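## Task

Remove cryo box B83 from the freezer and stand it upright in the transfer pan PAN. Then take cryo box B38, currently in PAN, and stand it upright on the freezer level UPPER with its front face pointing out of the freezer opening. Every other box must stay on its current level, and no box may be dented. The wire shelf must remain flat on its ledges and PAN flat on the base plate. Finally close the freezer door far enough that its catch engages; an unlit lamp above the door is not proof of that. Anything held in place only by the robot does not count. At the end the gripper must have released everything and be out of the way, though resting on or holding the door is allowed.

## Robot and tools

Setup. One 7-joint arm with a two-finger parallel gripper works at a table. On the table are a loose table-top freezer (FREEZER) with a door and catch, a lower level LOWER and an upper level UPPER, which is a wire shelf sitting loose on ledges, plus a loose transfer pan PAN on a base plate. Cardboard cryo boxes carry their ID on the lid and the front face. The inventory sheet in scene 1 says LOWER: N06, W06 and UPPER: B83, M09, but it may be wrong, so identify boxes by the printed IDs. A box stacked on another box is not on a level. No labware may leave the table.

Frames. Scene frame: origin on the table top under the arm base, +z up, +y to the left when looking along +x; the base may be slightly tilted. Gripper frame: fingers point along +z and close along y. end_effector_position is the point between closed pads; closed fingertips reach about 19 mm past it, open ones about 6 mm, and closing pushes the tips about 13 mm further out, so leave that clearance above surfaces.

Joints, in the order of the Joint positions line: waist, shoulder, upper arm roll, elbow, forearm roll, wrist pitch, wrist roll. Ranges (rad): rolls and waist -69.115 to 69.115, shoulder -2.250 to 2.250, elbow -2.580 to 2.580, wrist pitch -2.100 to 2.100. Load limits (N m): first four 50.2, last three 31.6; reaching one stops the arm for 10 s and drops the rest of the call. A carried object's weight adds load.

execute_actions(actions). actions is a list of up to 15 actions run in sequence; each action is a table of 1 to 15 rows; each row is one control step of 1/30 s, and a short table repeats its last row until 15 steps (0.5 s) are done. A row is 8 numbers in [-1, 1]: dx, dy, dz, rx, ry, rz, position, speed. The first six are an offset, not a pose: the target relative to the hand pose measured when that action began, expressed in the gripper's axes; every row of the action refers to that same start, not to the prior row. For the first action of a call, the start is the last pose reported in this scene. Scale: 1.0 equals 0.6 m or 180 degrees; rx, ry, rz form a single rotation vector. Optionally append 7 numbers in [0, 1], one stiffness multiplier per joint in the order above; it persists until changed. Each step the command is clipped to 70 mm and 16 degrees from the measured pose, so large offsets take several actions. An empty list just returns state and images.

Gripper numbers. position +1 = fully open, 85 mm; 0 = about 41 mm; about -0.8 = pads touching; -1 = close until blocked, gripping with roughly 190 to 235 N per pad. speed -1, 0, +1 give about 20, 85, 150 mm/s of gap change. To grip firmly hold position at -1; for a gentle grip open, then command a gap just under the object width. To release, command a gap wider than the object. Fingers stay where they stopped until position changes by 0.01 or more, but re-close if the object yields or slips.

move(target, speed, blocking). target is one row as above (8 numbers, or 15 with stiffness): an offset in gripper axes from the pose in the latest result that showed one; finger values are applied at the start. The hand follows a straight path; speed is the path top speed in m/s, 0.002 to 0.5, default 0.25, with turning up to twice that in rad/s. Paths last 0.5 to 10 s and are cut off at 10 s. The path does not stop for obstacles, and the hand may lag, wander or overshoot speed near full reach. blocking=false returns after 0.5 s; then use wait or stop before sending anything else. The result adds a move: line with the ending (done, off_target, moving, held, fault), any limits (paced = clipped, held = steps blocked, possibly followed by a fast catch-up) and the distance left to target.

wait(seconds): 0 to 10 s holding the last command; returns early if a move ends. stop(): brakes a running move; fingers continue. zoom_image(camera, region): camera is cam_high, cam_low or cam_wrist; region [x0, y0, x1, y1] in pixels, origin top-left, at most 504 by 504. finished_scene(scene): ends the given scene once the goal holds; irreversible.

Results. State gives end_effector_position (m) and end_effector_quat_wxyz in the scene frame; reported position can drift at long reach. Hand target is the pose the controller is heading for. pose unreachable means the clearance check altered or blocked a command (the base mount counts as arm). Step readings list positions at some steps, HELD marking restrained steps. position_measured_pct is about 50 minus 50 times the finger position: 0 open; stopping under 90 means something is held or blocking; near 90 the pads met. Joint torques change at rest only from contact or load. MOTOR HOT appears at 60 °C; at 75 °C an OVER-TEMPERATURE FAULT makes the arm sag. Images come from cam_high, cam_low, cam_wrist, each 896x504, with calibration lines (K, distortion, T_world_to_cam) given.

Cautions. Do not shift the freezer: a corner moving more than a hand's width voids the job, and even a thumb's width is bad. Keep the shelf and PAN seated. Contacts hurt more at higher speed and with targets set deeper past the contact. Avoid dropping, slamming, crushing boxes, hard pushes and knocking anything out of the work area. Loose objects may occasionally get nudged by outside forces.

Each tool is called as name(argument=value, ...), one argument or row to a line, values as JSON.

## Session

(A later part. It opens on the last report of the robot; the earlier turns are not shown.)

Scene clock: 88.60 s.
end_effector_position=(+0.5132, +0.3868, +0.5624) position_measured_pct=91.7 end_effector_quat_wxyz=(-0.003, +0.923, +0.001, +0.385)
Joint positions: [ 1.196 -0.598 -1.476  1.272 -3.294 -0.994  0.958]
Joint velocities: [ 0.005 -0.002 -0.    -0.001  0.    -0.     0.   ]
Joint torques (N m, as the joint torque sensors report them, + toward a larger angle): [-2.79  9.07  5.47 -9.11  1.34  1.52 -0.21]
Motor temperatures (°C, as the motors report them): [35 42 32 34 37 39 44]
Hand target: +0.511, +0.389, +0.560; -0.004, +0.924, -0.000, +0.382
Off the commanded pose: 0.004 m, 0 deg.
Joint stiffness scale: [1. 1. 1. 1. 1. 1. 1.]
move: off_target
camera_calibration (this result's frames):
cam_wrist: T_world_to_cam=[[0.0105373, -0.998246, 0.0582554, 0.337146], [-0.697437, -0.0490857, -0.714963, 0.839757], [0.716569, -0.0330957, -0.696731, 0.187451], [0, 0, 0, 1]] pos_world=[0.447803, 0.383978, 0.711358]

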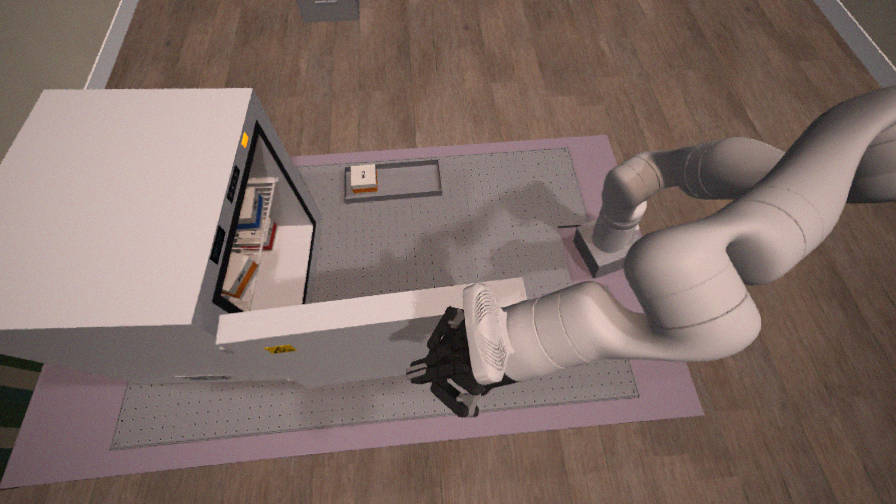

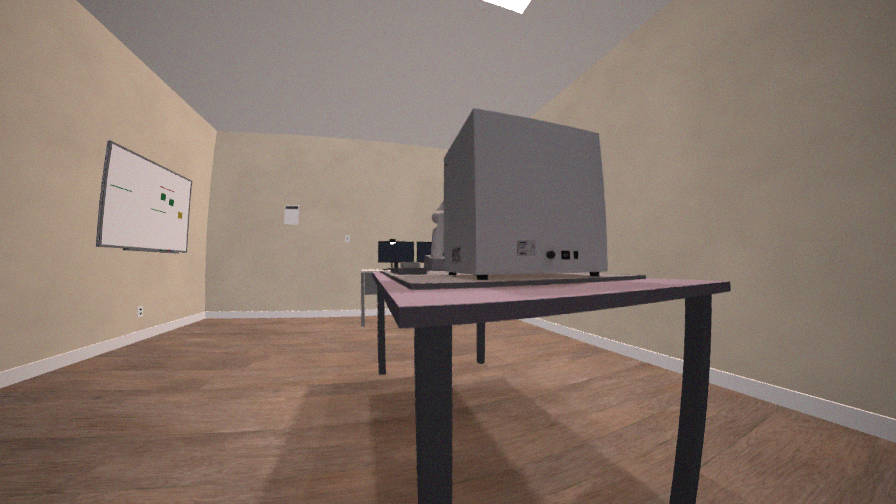

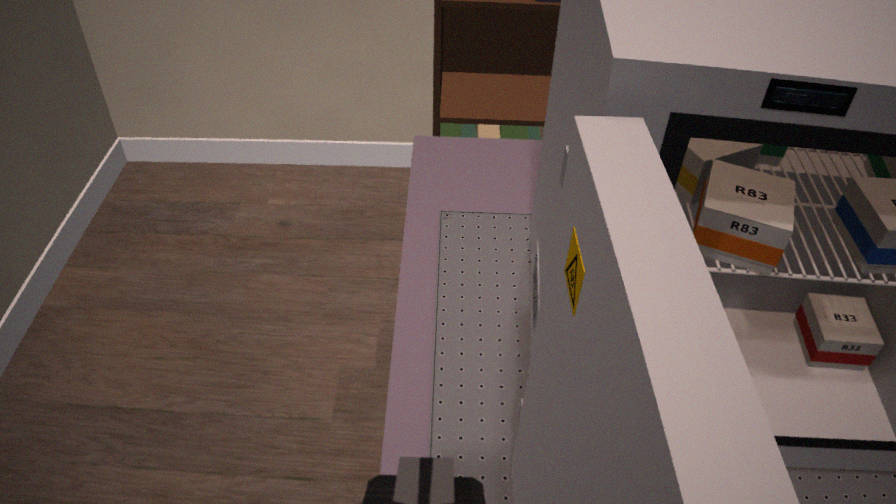

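move(
  target=[-0.12,0,0.12,0,0,0,-1,0],
  speed=0.15,
)

move(
  target=[0,0.567,0,0,0,0,-1,0],
  speed=0.1,
)

move(
  target=[0.2,0.285,0.295,0,0,0,-1,0],
  speed=0.08,
)

execute_actions(
  actions=[
    [[0.01,0,0.01,0,0,0,-1,0]],
    [[0.01,0,0.01,0,0,0,-1,0]],
    [[0.01,0,0.01,0,0,0,-1,0]],
    [[0.01,0,0.01,0,0,0,-1,0]],
    [[0.01,0,0.01,0,0,0,-1,0]],
    [[0.01,0,0.01,0,0,0,-1,0]],
  ],
)

Scene clock: 89.83 s.
end_effector_position=(+0.5143, +0.3854, +0.4636) position_measured_pct=91.7 end_effector_quat_wxyz=(-0.000, +0.923, +0.004, +0.386)
Joint positions: [ 1.211 -0.671 -1.554  1.531 -3.323 -0.721  0.919]
Joint velocities: [ 0.004 -0.003 -0.001  0.     0.001  0.002  0.001]
Joint torques (N m, as the joint torque sensors report them, + toward a larger angle): [-2.31 10.01  6.23 -8.57  1.07  1.64 -0.32]
Motor temperatures (°C, as the motors report them): [35 42 32 34 37 39 44]
Hand target: +0.514, +0.387, +0.461; -0.003, +0.923, +0.001, +0.385
Off the commanded pose: 0.004 m, 0 deg.
Joint stiffness scale: [1. 1. 1. 1. 1. 1. 1.]
move: off_target
camera_calibration (this result's frames):
cam_wrist: T_world_to_cam=[[0.0134145, -0.997777, 0.0652843, 0.336608], [-0.69629, -0.0561801, -0.715559, 0.772273], [0.717635, -0.035858, -0.695495, 0.117763], [0, 0, 0, 1]] pos_world=[0.4487, 0.383469, 0.612535]

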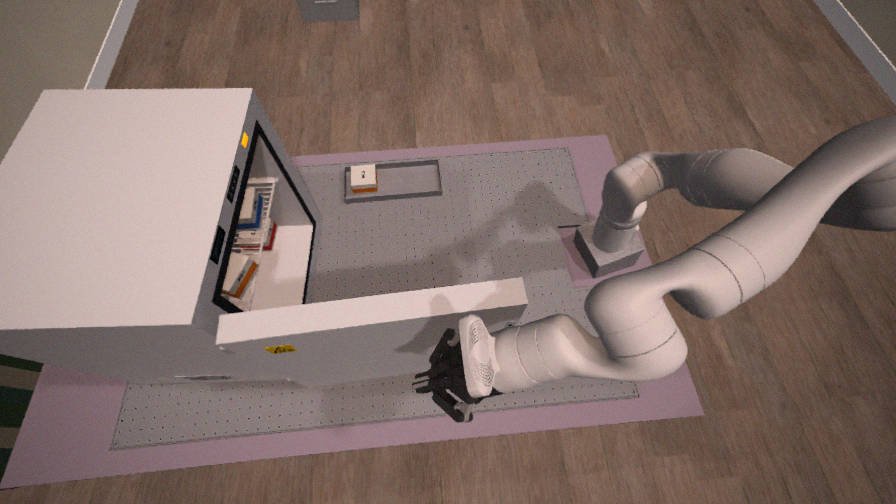

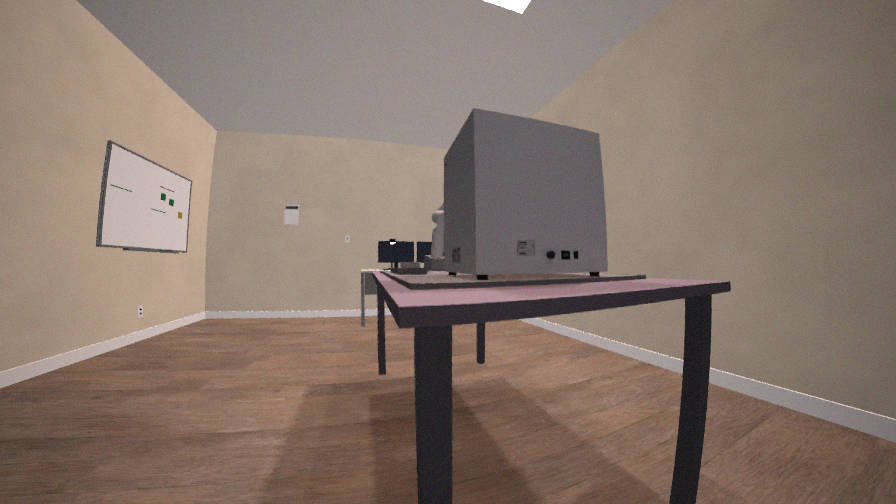

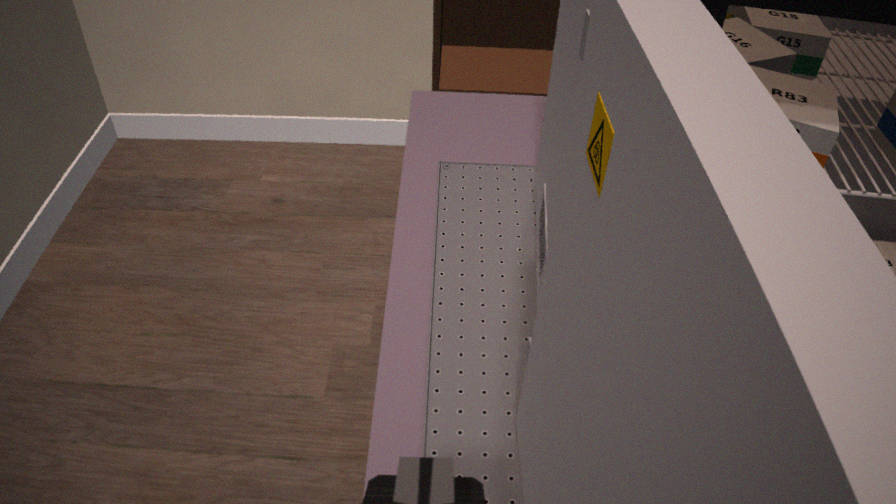

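Scene clock: 93.83 s.
end_effector_position=(+0.5170, +0.0464, +0.4651) position_measured_pct=91.7 end_effector_quat_wxyz=(+0.000, +0.923, +0.006, +0.385)
Joint positions: [ 0.389 -0.32  -0.365  2.078 -3.378 -0.383  1.664]
Joint velocities: [-0.015  0.001  0.006 -0.     0.001  0.001  0.   ]
Joint torques (N m, as the joint torque sensors report them, + toward a larger angle): [  0.13  -7.     1.01 -10.39  -0.01   1.92  -0.22]
Motor temperatures (°C, as the motors report them): [35 42 32 34 37 39 44]
Hand target: +0.517, +0.045, +0.464; -0.001, +0.923, +0.004, +0.385
Off the commanded pose: 0.001 m, 0 deg.
Joint stiffness scale: [1. 1. 1. 1. 1. 1. 1.]
move: done
camera_calibration (this result's frames):
cam_wrist: T_world_to_cam=[[0.0160216, -0.997575, 0.0677272, -0.00429368], [-0.697642, -0.0596764, -0.713957, 0.756266], [0.716267, -0.0358106, -0.696907, 0.106078], [0, 0, 0, 1]] pos_world=[0.451692, 0.0446466, 0.614158]

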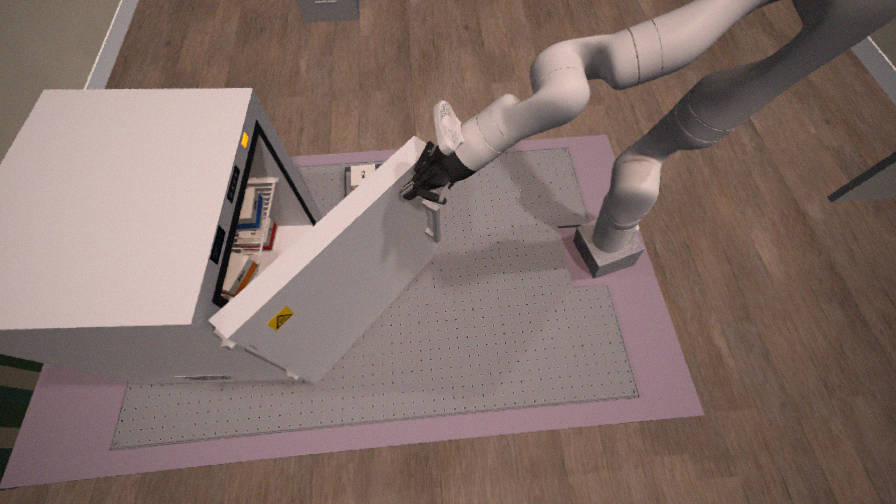

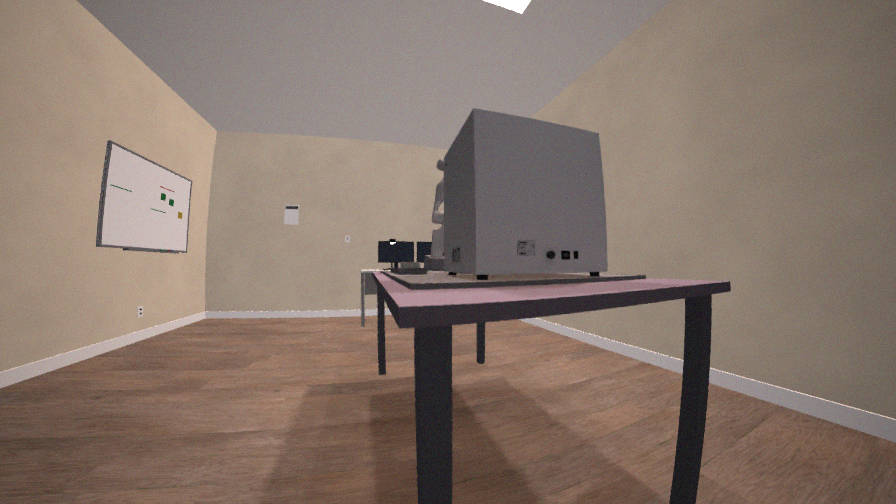

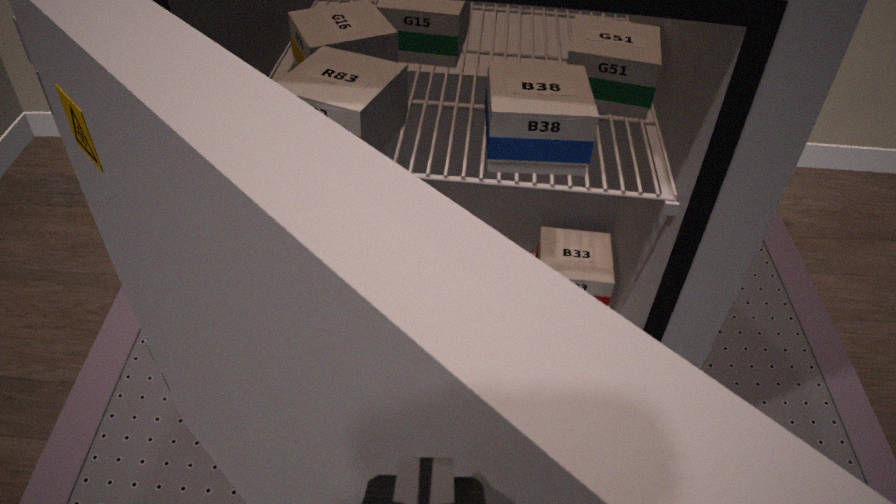

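Scene clock: 97.77 s.
end_effector_position=(+0.7286, -0.1227, +0.4279) position_measured_pct=91.7 end_effector_quat_wxyz=(+0.002, +0.923, +0.005, +0.386)
Joint positions: [ 0.414  0.28  -0.074  1.523 -3.764 -0.458  2.298]
Joint velocities: [ 0.003  0.004  0.    -0.001 -0.    -0.001  0.001]
Joint torques (N m, as the joint torque sensors report them, + toward a larger angle): [  2.14 -18.54   0.49 -10.52  -0.44   1.4   -0.2 ]
Motor temperatures (°C, as the motors report them): [35 42 32 34 37 39 44]
Hand target: +0.729, -0.122, +0.427; +0.000, +0.923, +0.006, +0.385
Off the commanded pose: 0.001 m, 0 deg.
Joint stiffness scale: [1. 1. 1. 1. 1. 1. 1.]
move: done
camera_calibration (this result's frames):
cam_wrist: T_world_to_cam=[[0.013297, -0.997445, 0.0701865, -0.172876], [-0.695653, -0.0596488, -0.715897, 0.866658], [0.718254, -0.0393062, -0.694669, -0.0802912], [0, 0, 0, 1]] pos_world=[0.662862, -0.123895, 0.576796]

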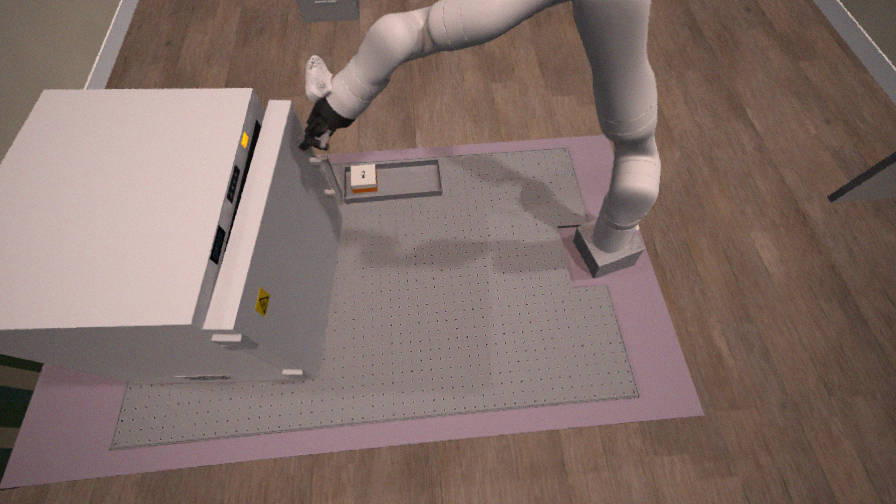

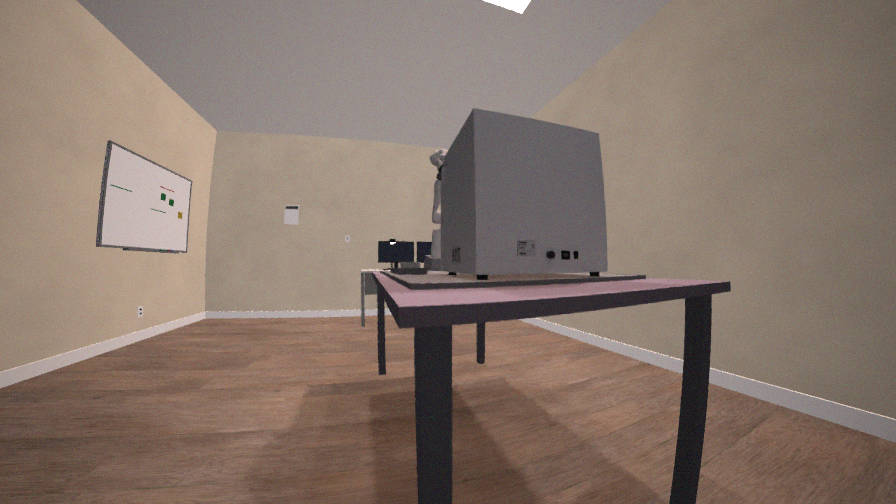

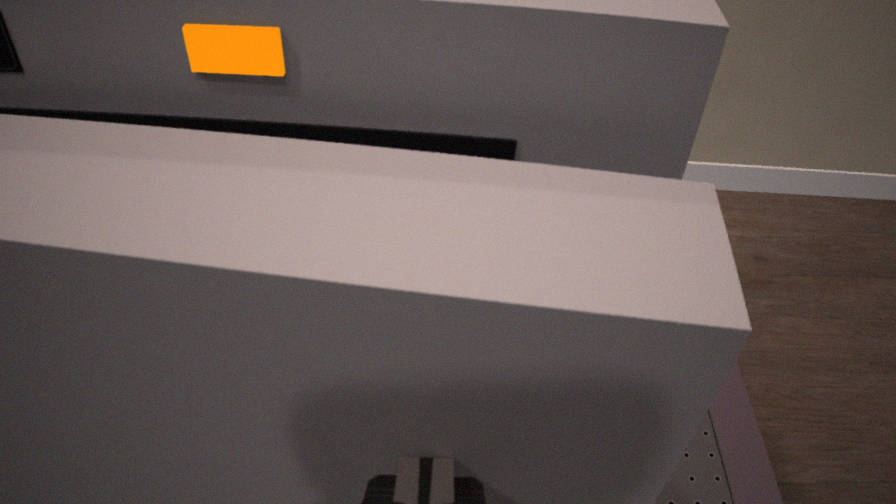

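Scene clock: 100.77 s.
end_effector_position=(+0.7471, -0.1201, +0.4286) position_measured_pct=91.7 end_effector_quat_wxyz=(-0.005, +0.929, +0.009, +0.369)
Joint positions: [ 0.366  0.328 -0.026  1.412 -3.693 -0.549  2.211]
Joint velocities: [-0.002  0.002  0.002  0.     0.001 -0.001 -0.   ]
Joint torques (N m, as the joint torque sensors report them, + toward a larger angle): [ -1.61 -13.89  -1.83 -17.15  -1.9    6.17  -0.22]
Motor temperatures (°C, as the motors report them): [35 42 32 34 37 39 44]
Hand target: +0.755, -0.120, +0.430; -0.003, +0.927, +0.008, +0.376
Off the commanded pose: 0.009 m, 1 deg.
Joint stiffness scale: [1. 1. 1. 1. 1. 1. 1.]
Step readings (end_effector_position; steps 1 to 15: 1st action; 16 to 30: 2nd action; 31 to 45: 3rd action; 46 to 60: 4th action; 61 to 75: 5th action; 76 to 90: 6th action):
0: (+0.7286, -0.1227, +0.4279)
1: (+0.7291, -0.1226, +0.4280)
2: (+0.7308, -0.1229, +0.4285)
4: (+0.7343, -0.1229, +0.4301)
8: (+0.7370, -0.1218, +0.4308)
15: (+0.7374, -0.1213, +0.4300)
16: (+0.7379, -0.1212, +0.4301)
17: (+0.7397, -0.1215, +0.4306)
19: (+0.7433, -0.1215, +0.4324)
23: (+0.7459, -0.1205, +0.4330)
30: (+0.7461, -0.1200, +0.4322)
31: (+0.7466, -0.1199, +0.4322)
32: (+0.7469, -0.1200, +0.4321)
34: (+0.7469, -0.1200, +0.4322)
38: (+0.7470, -0.1200, +0.4322)
45: (+0.7470, -0.1200, +0.4322)
46: (+0.7469, -0.1200, +0.4322)
47: (+0.7469, -0.1201, +0.4321)
49: (+0.7470, -0.1201, +0.4319)
53: (+0.7470, -0.1201, +0.4315)
60: (+0.7471, -0.1200, +0.4311)
61: (+0.7470, -0.1201, +0.4310)
62: (+0.7470, -0.1201, +0.4308)
64: (+0.7471, -0.1201, +0.4306)
68: (+0.7471, -0.1201, +0.4302)
75: (+0.7471, -0.1201, +0.4299)
76: (+0.7470, -0.1201, +0.4297)
77: (+0.7470, -0.1202, +0.4295)
79: (+0.7471, -0.1202, +0.4294)
83: (+0.7471, -0.1201, +0.4290)
90: end_effector_position above
camera_calibration (this result's frames):
cam_wrist: T_world_to_cam=[[0.0277982, -0.9978, 0.0601787, -0.177199], [-0.720089, -0.0617442, -0.691129, 0.88758], [0.693325, -0.0241218, -0.720221, -0.0616483], [0, 0, 0, 1]] pos_world=[0.686805, -0.123493, 0.579696]

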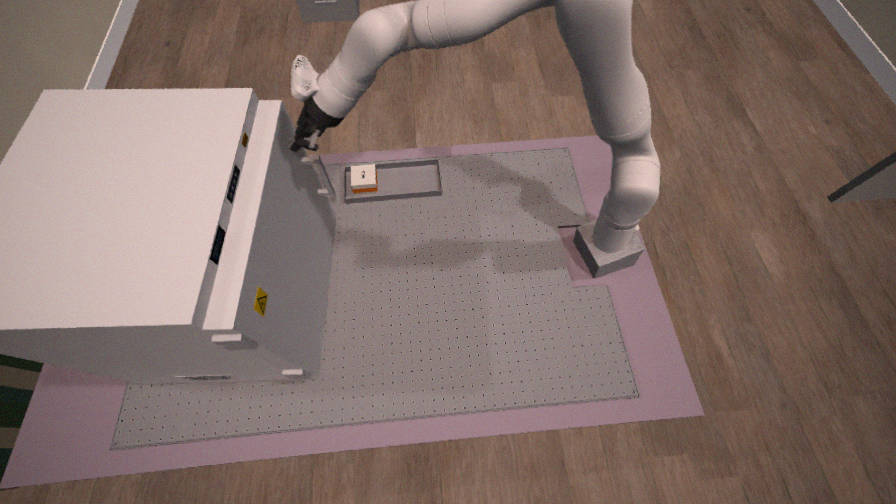

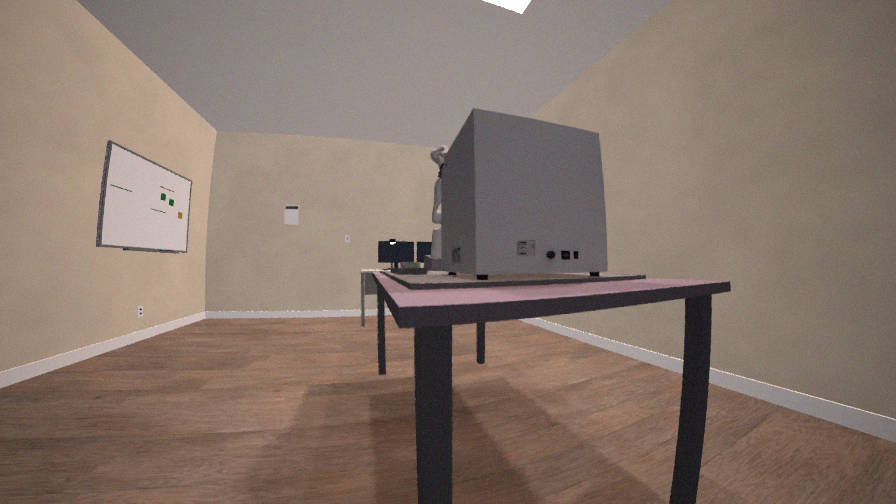

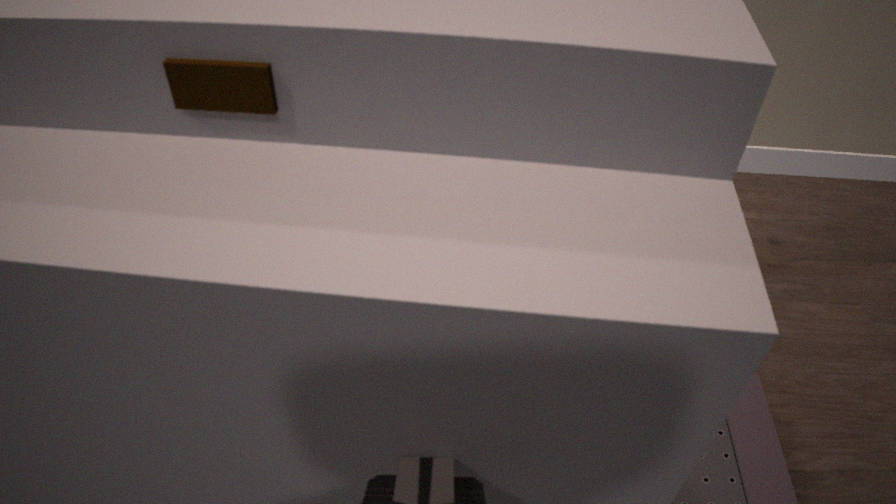

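move(
  target=[0,0,-0.1,0,0,0,-1,0],
  speed=0.1,
)

finished_scene(
  scene=2,
)

Scene clock: 102.10 s.
end_effector_position=(+0.7087, -0.1202, +0.4726) position_measured_pct=91.7 end_effector_quat_wxyz=(-0.005, +0.928, +0.008, +0.372)
Joint positions: [ 0.406  0.214 -0.025  1.456 -3.693 -0.625  2.211]
Joint velocities: [ 0.005 -0.002  0.001  0.001 -0.002  0.     0.001]
Joint torques (N m, as the joint torque sensors report them, + toward a larger angle): [  2.1  -17.72   0.86 -10.63  -0.61   1.43  -0.14]
Motor temperatures (°C, as the motors report them): [35 42 32 34 37 39 44]
Hand target: +0.706, -0.121, +0.472; -0.005, +0.929, +0.009, +0.369
Off the commanded pose: 0.003 m, 0 deg.
Joint stiffness scale: [1. 1. 1. 1. 1. 1. 1.]
move: done
camera_calibration (this result's frames):
cam_wrist: T_world_to_cam=[[0.0267414, -0.997869, 0.0595161, -0.177822], [-0.716635, -0.0606453, -0.694807, 0.889748], [0.696936, -0.0240712, -0.716729, -0.00752874], [0, 0, 0, 1]] pos_world=[0.647626, -0.123665, 0.62339]

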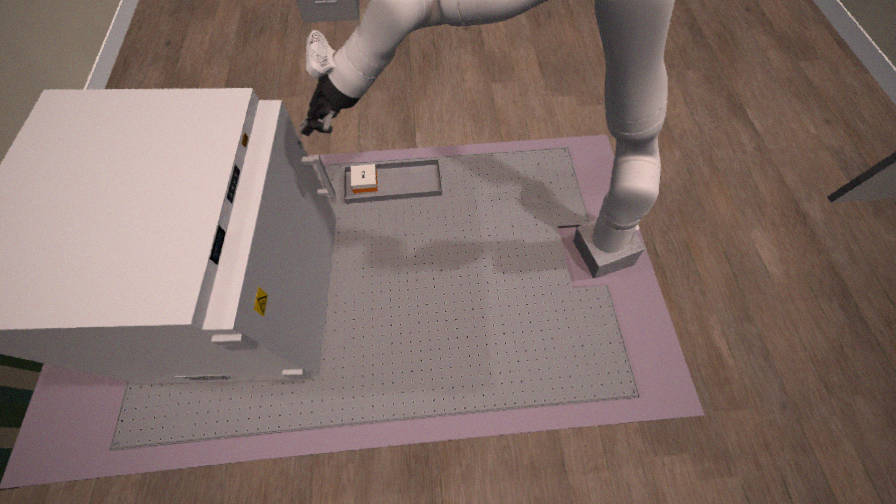

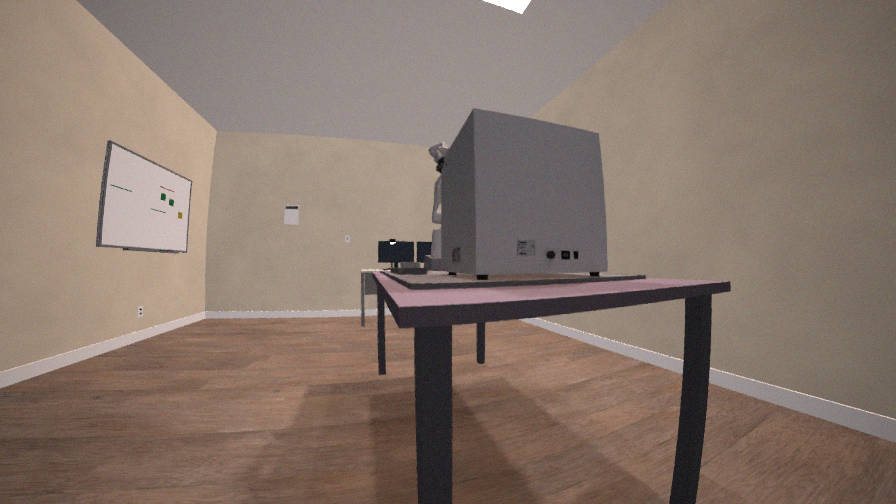

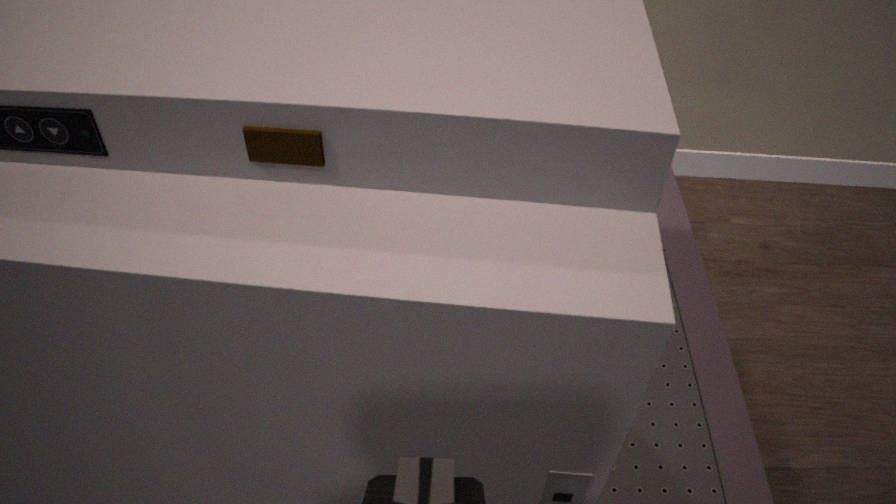

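The scene is finished: the task was done.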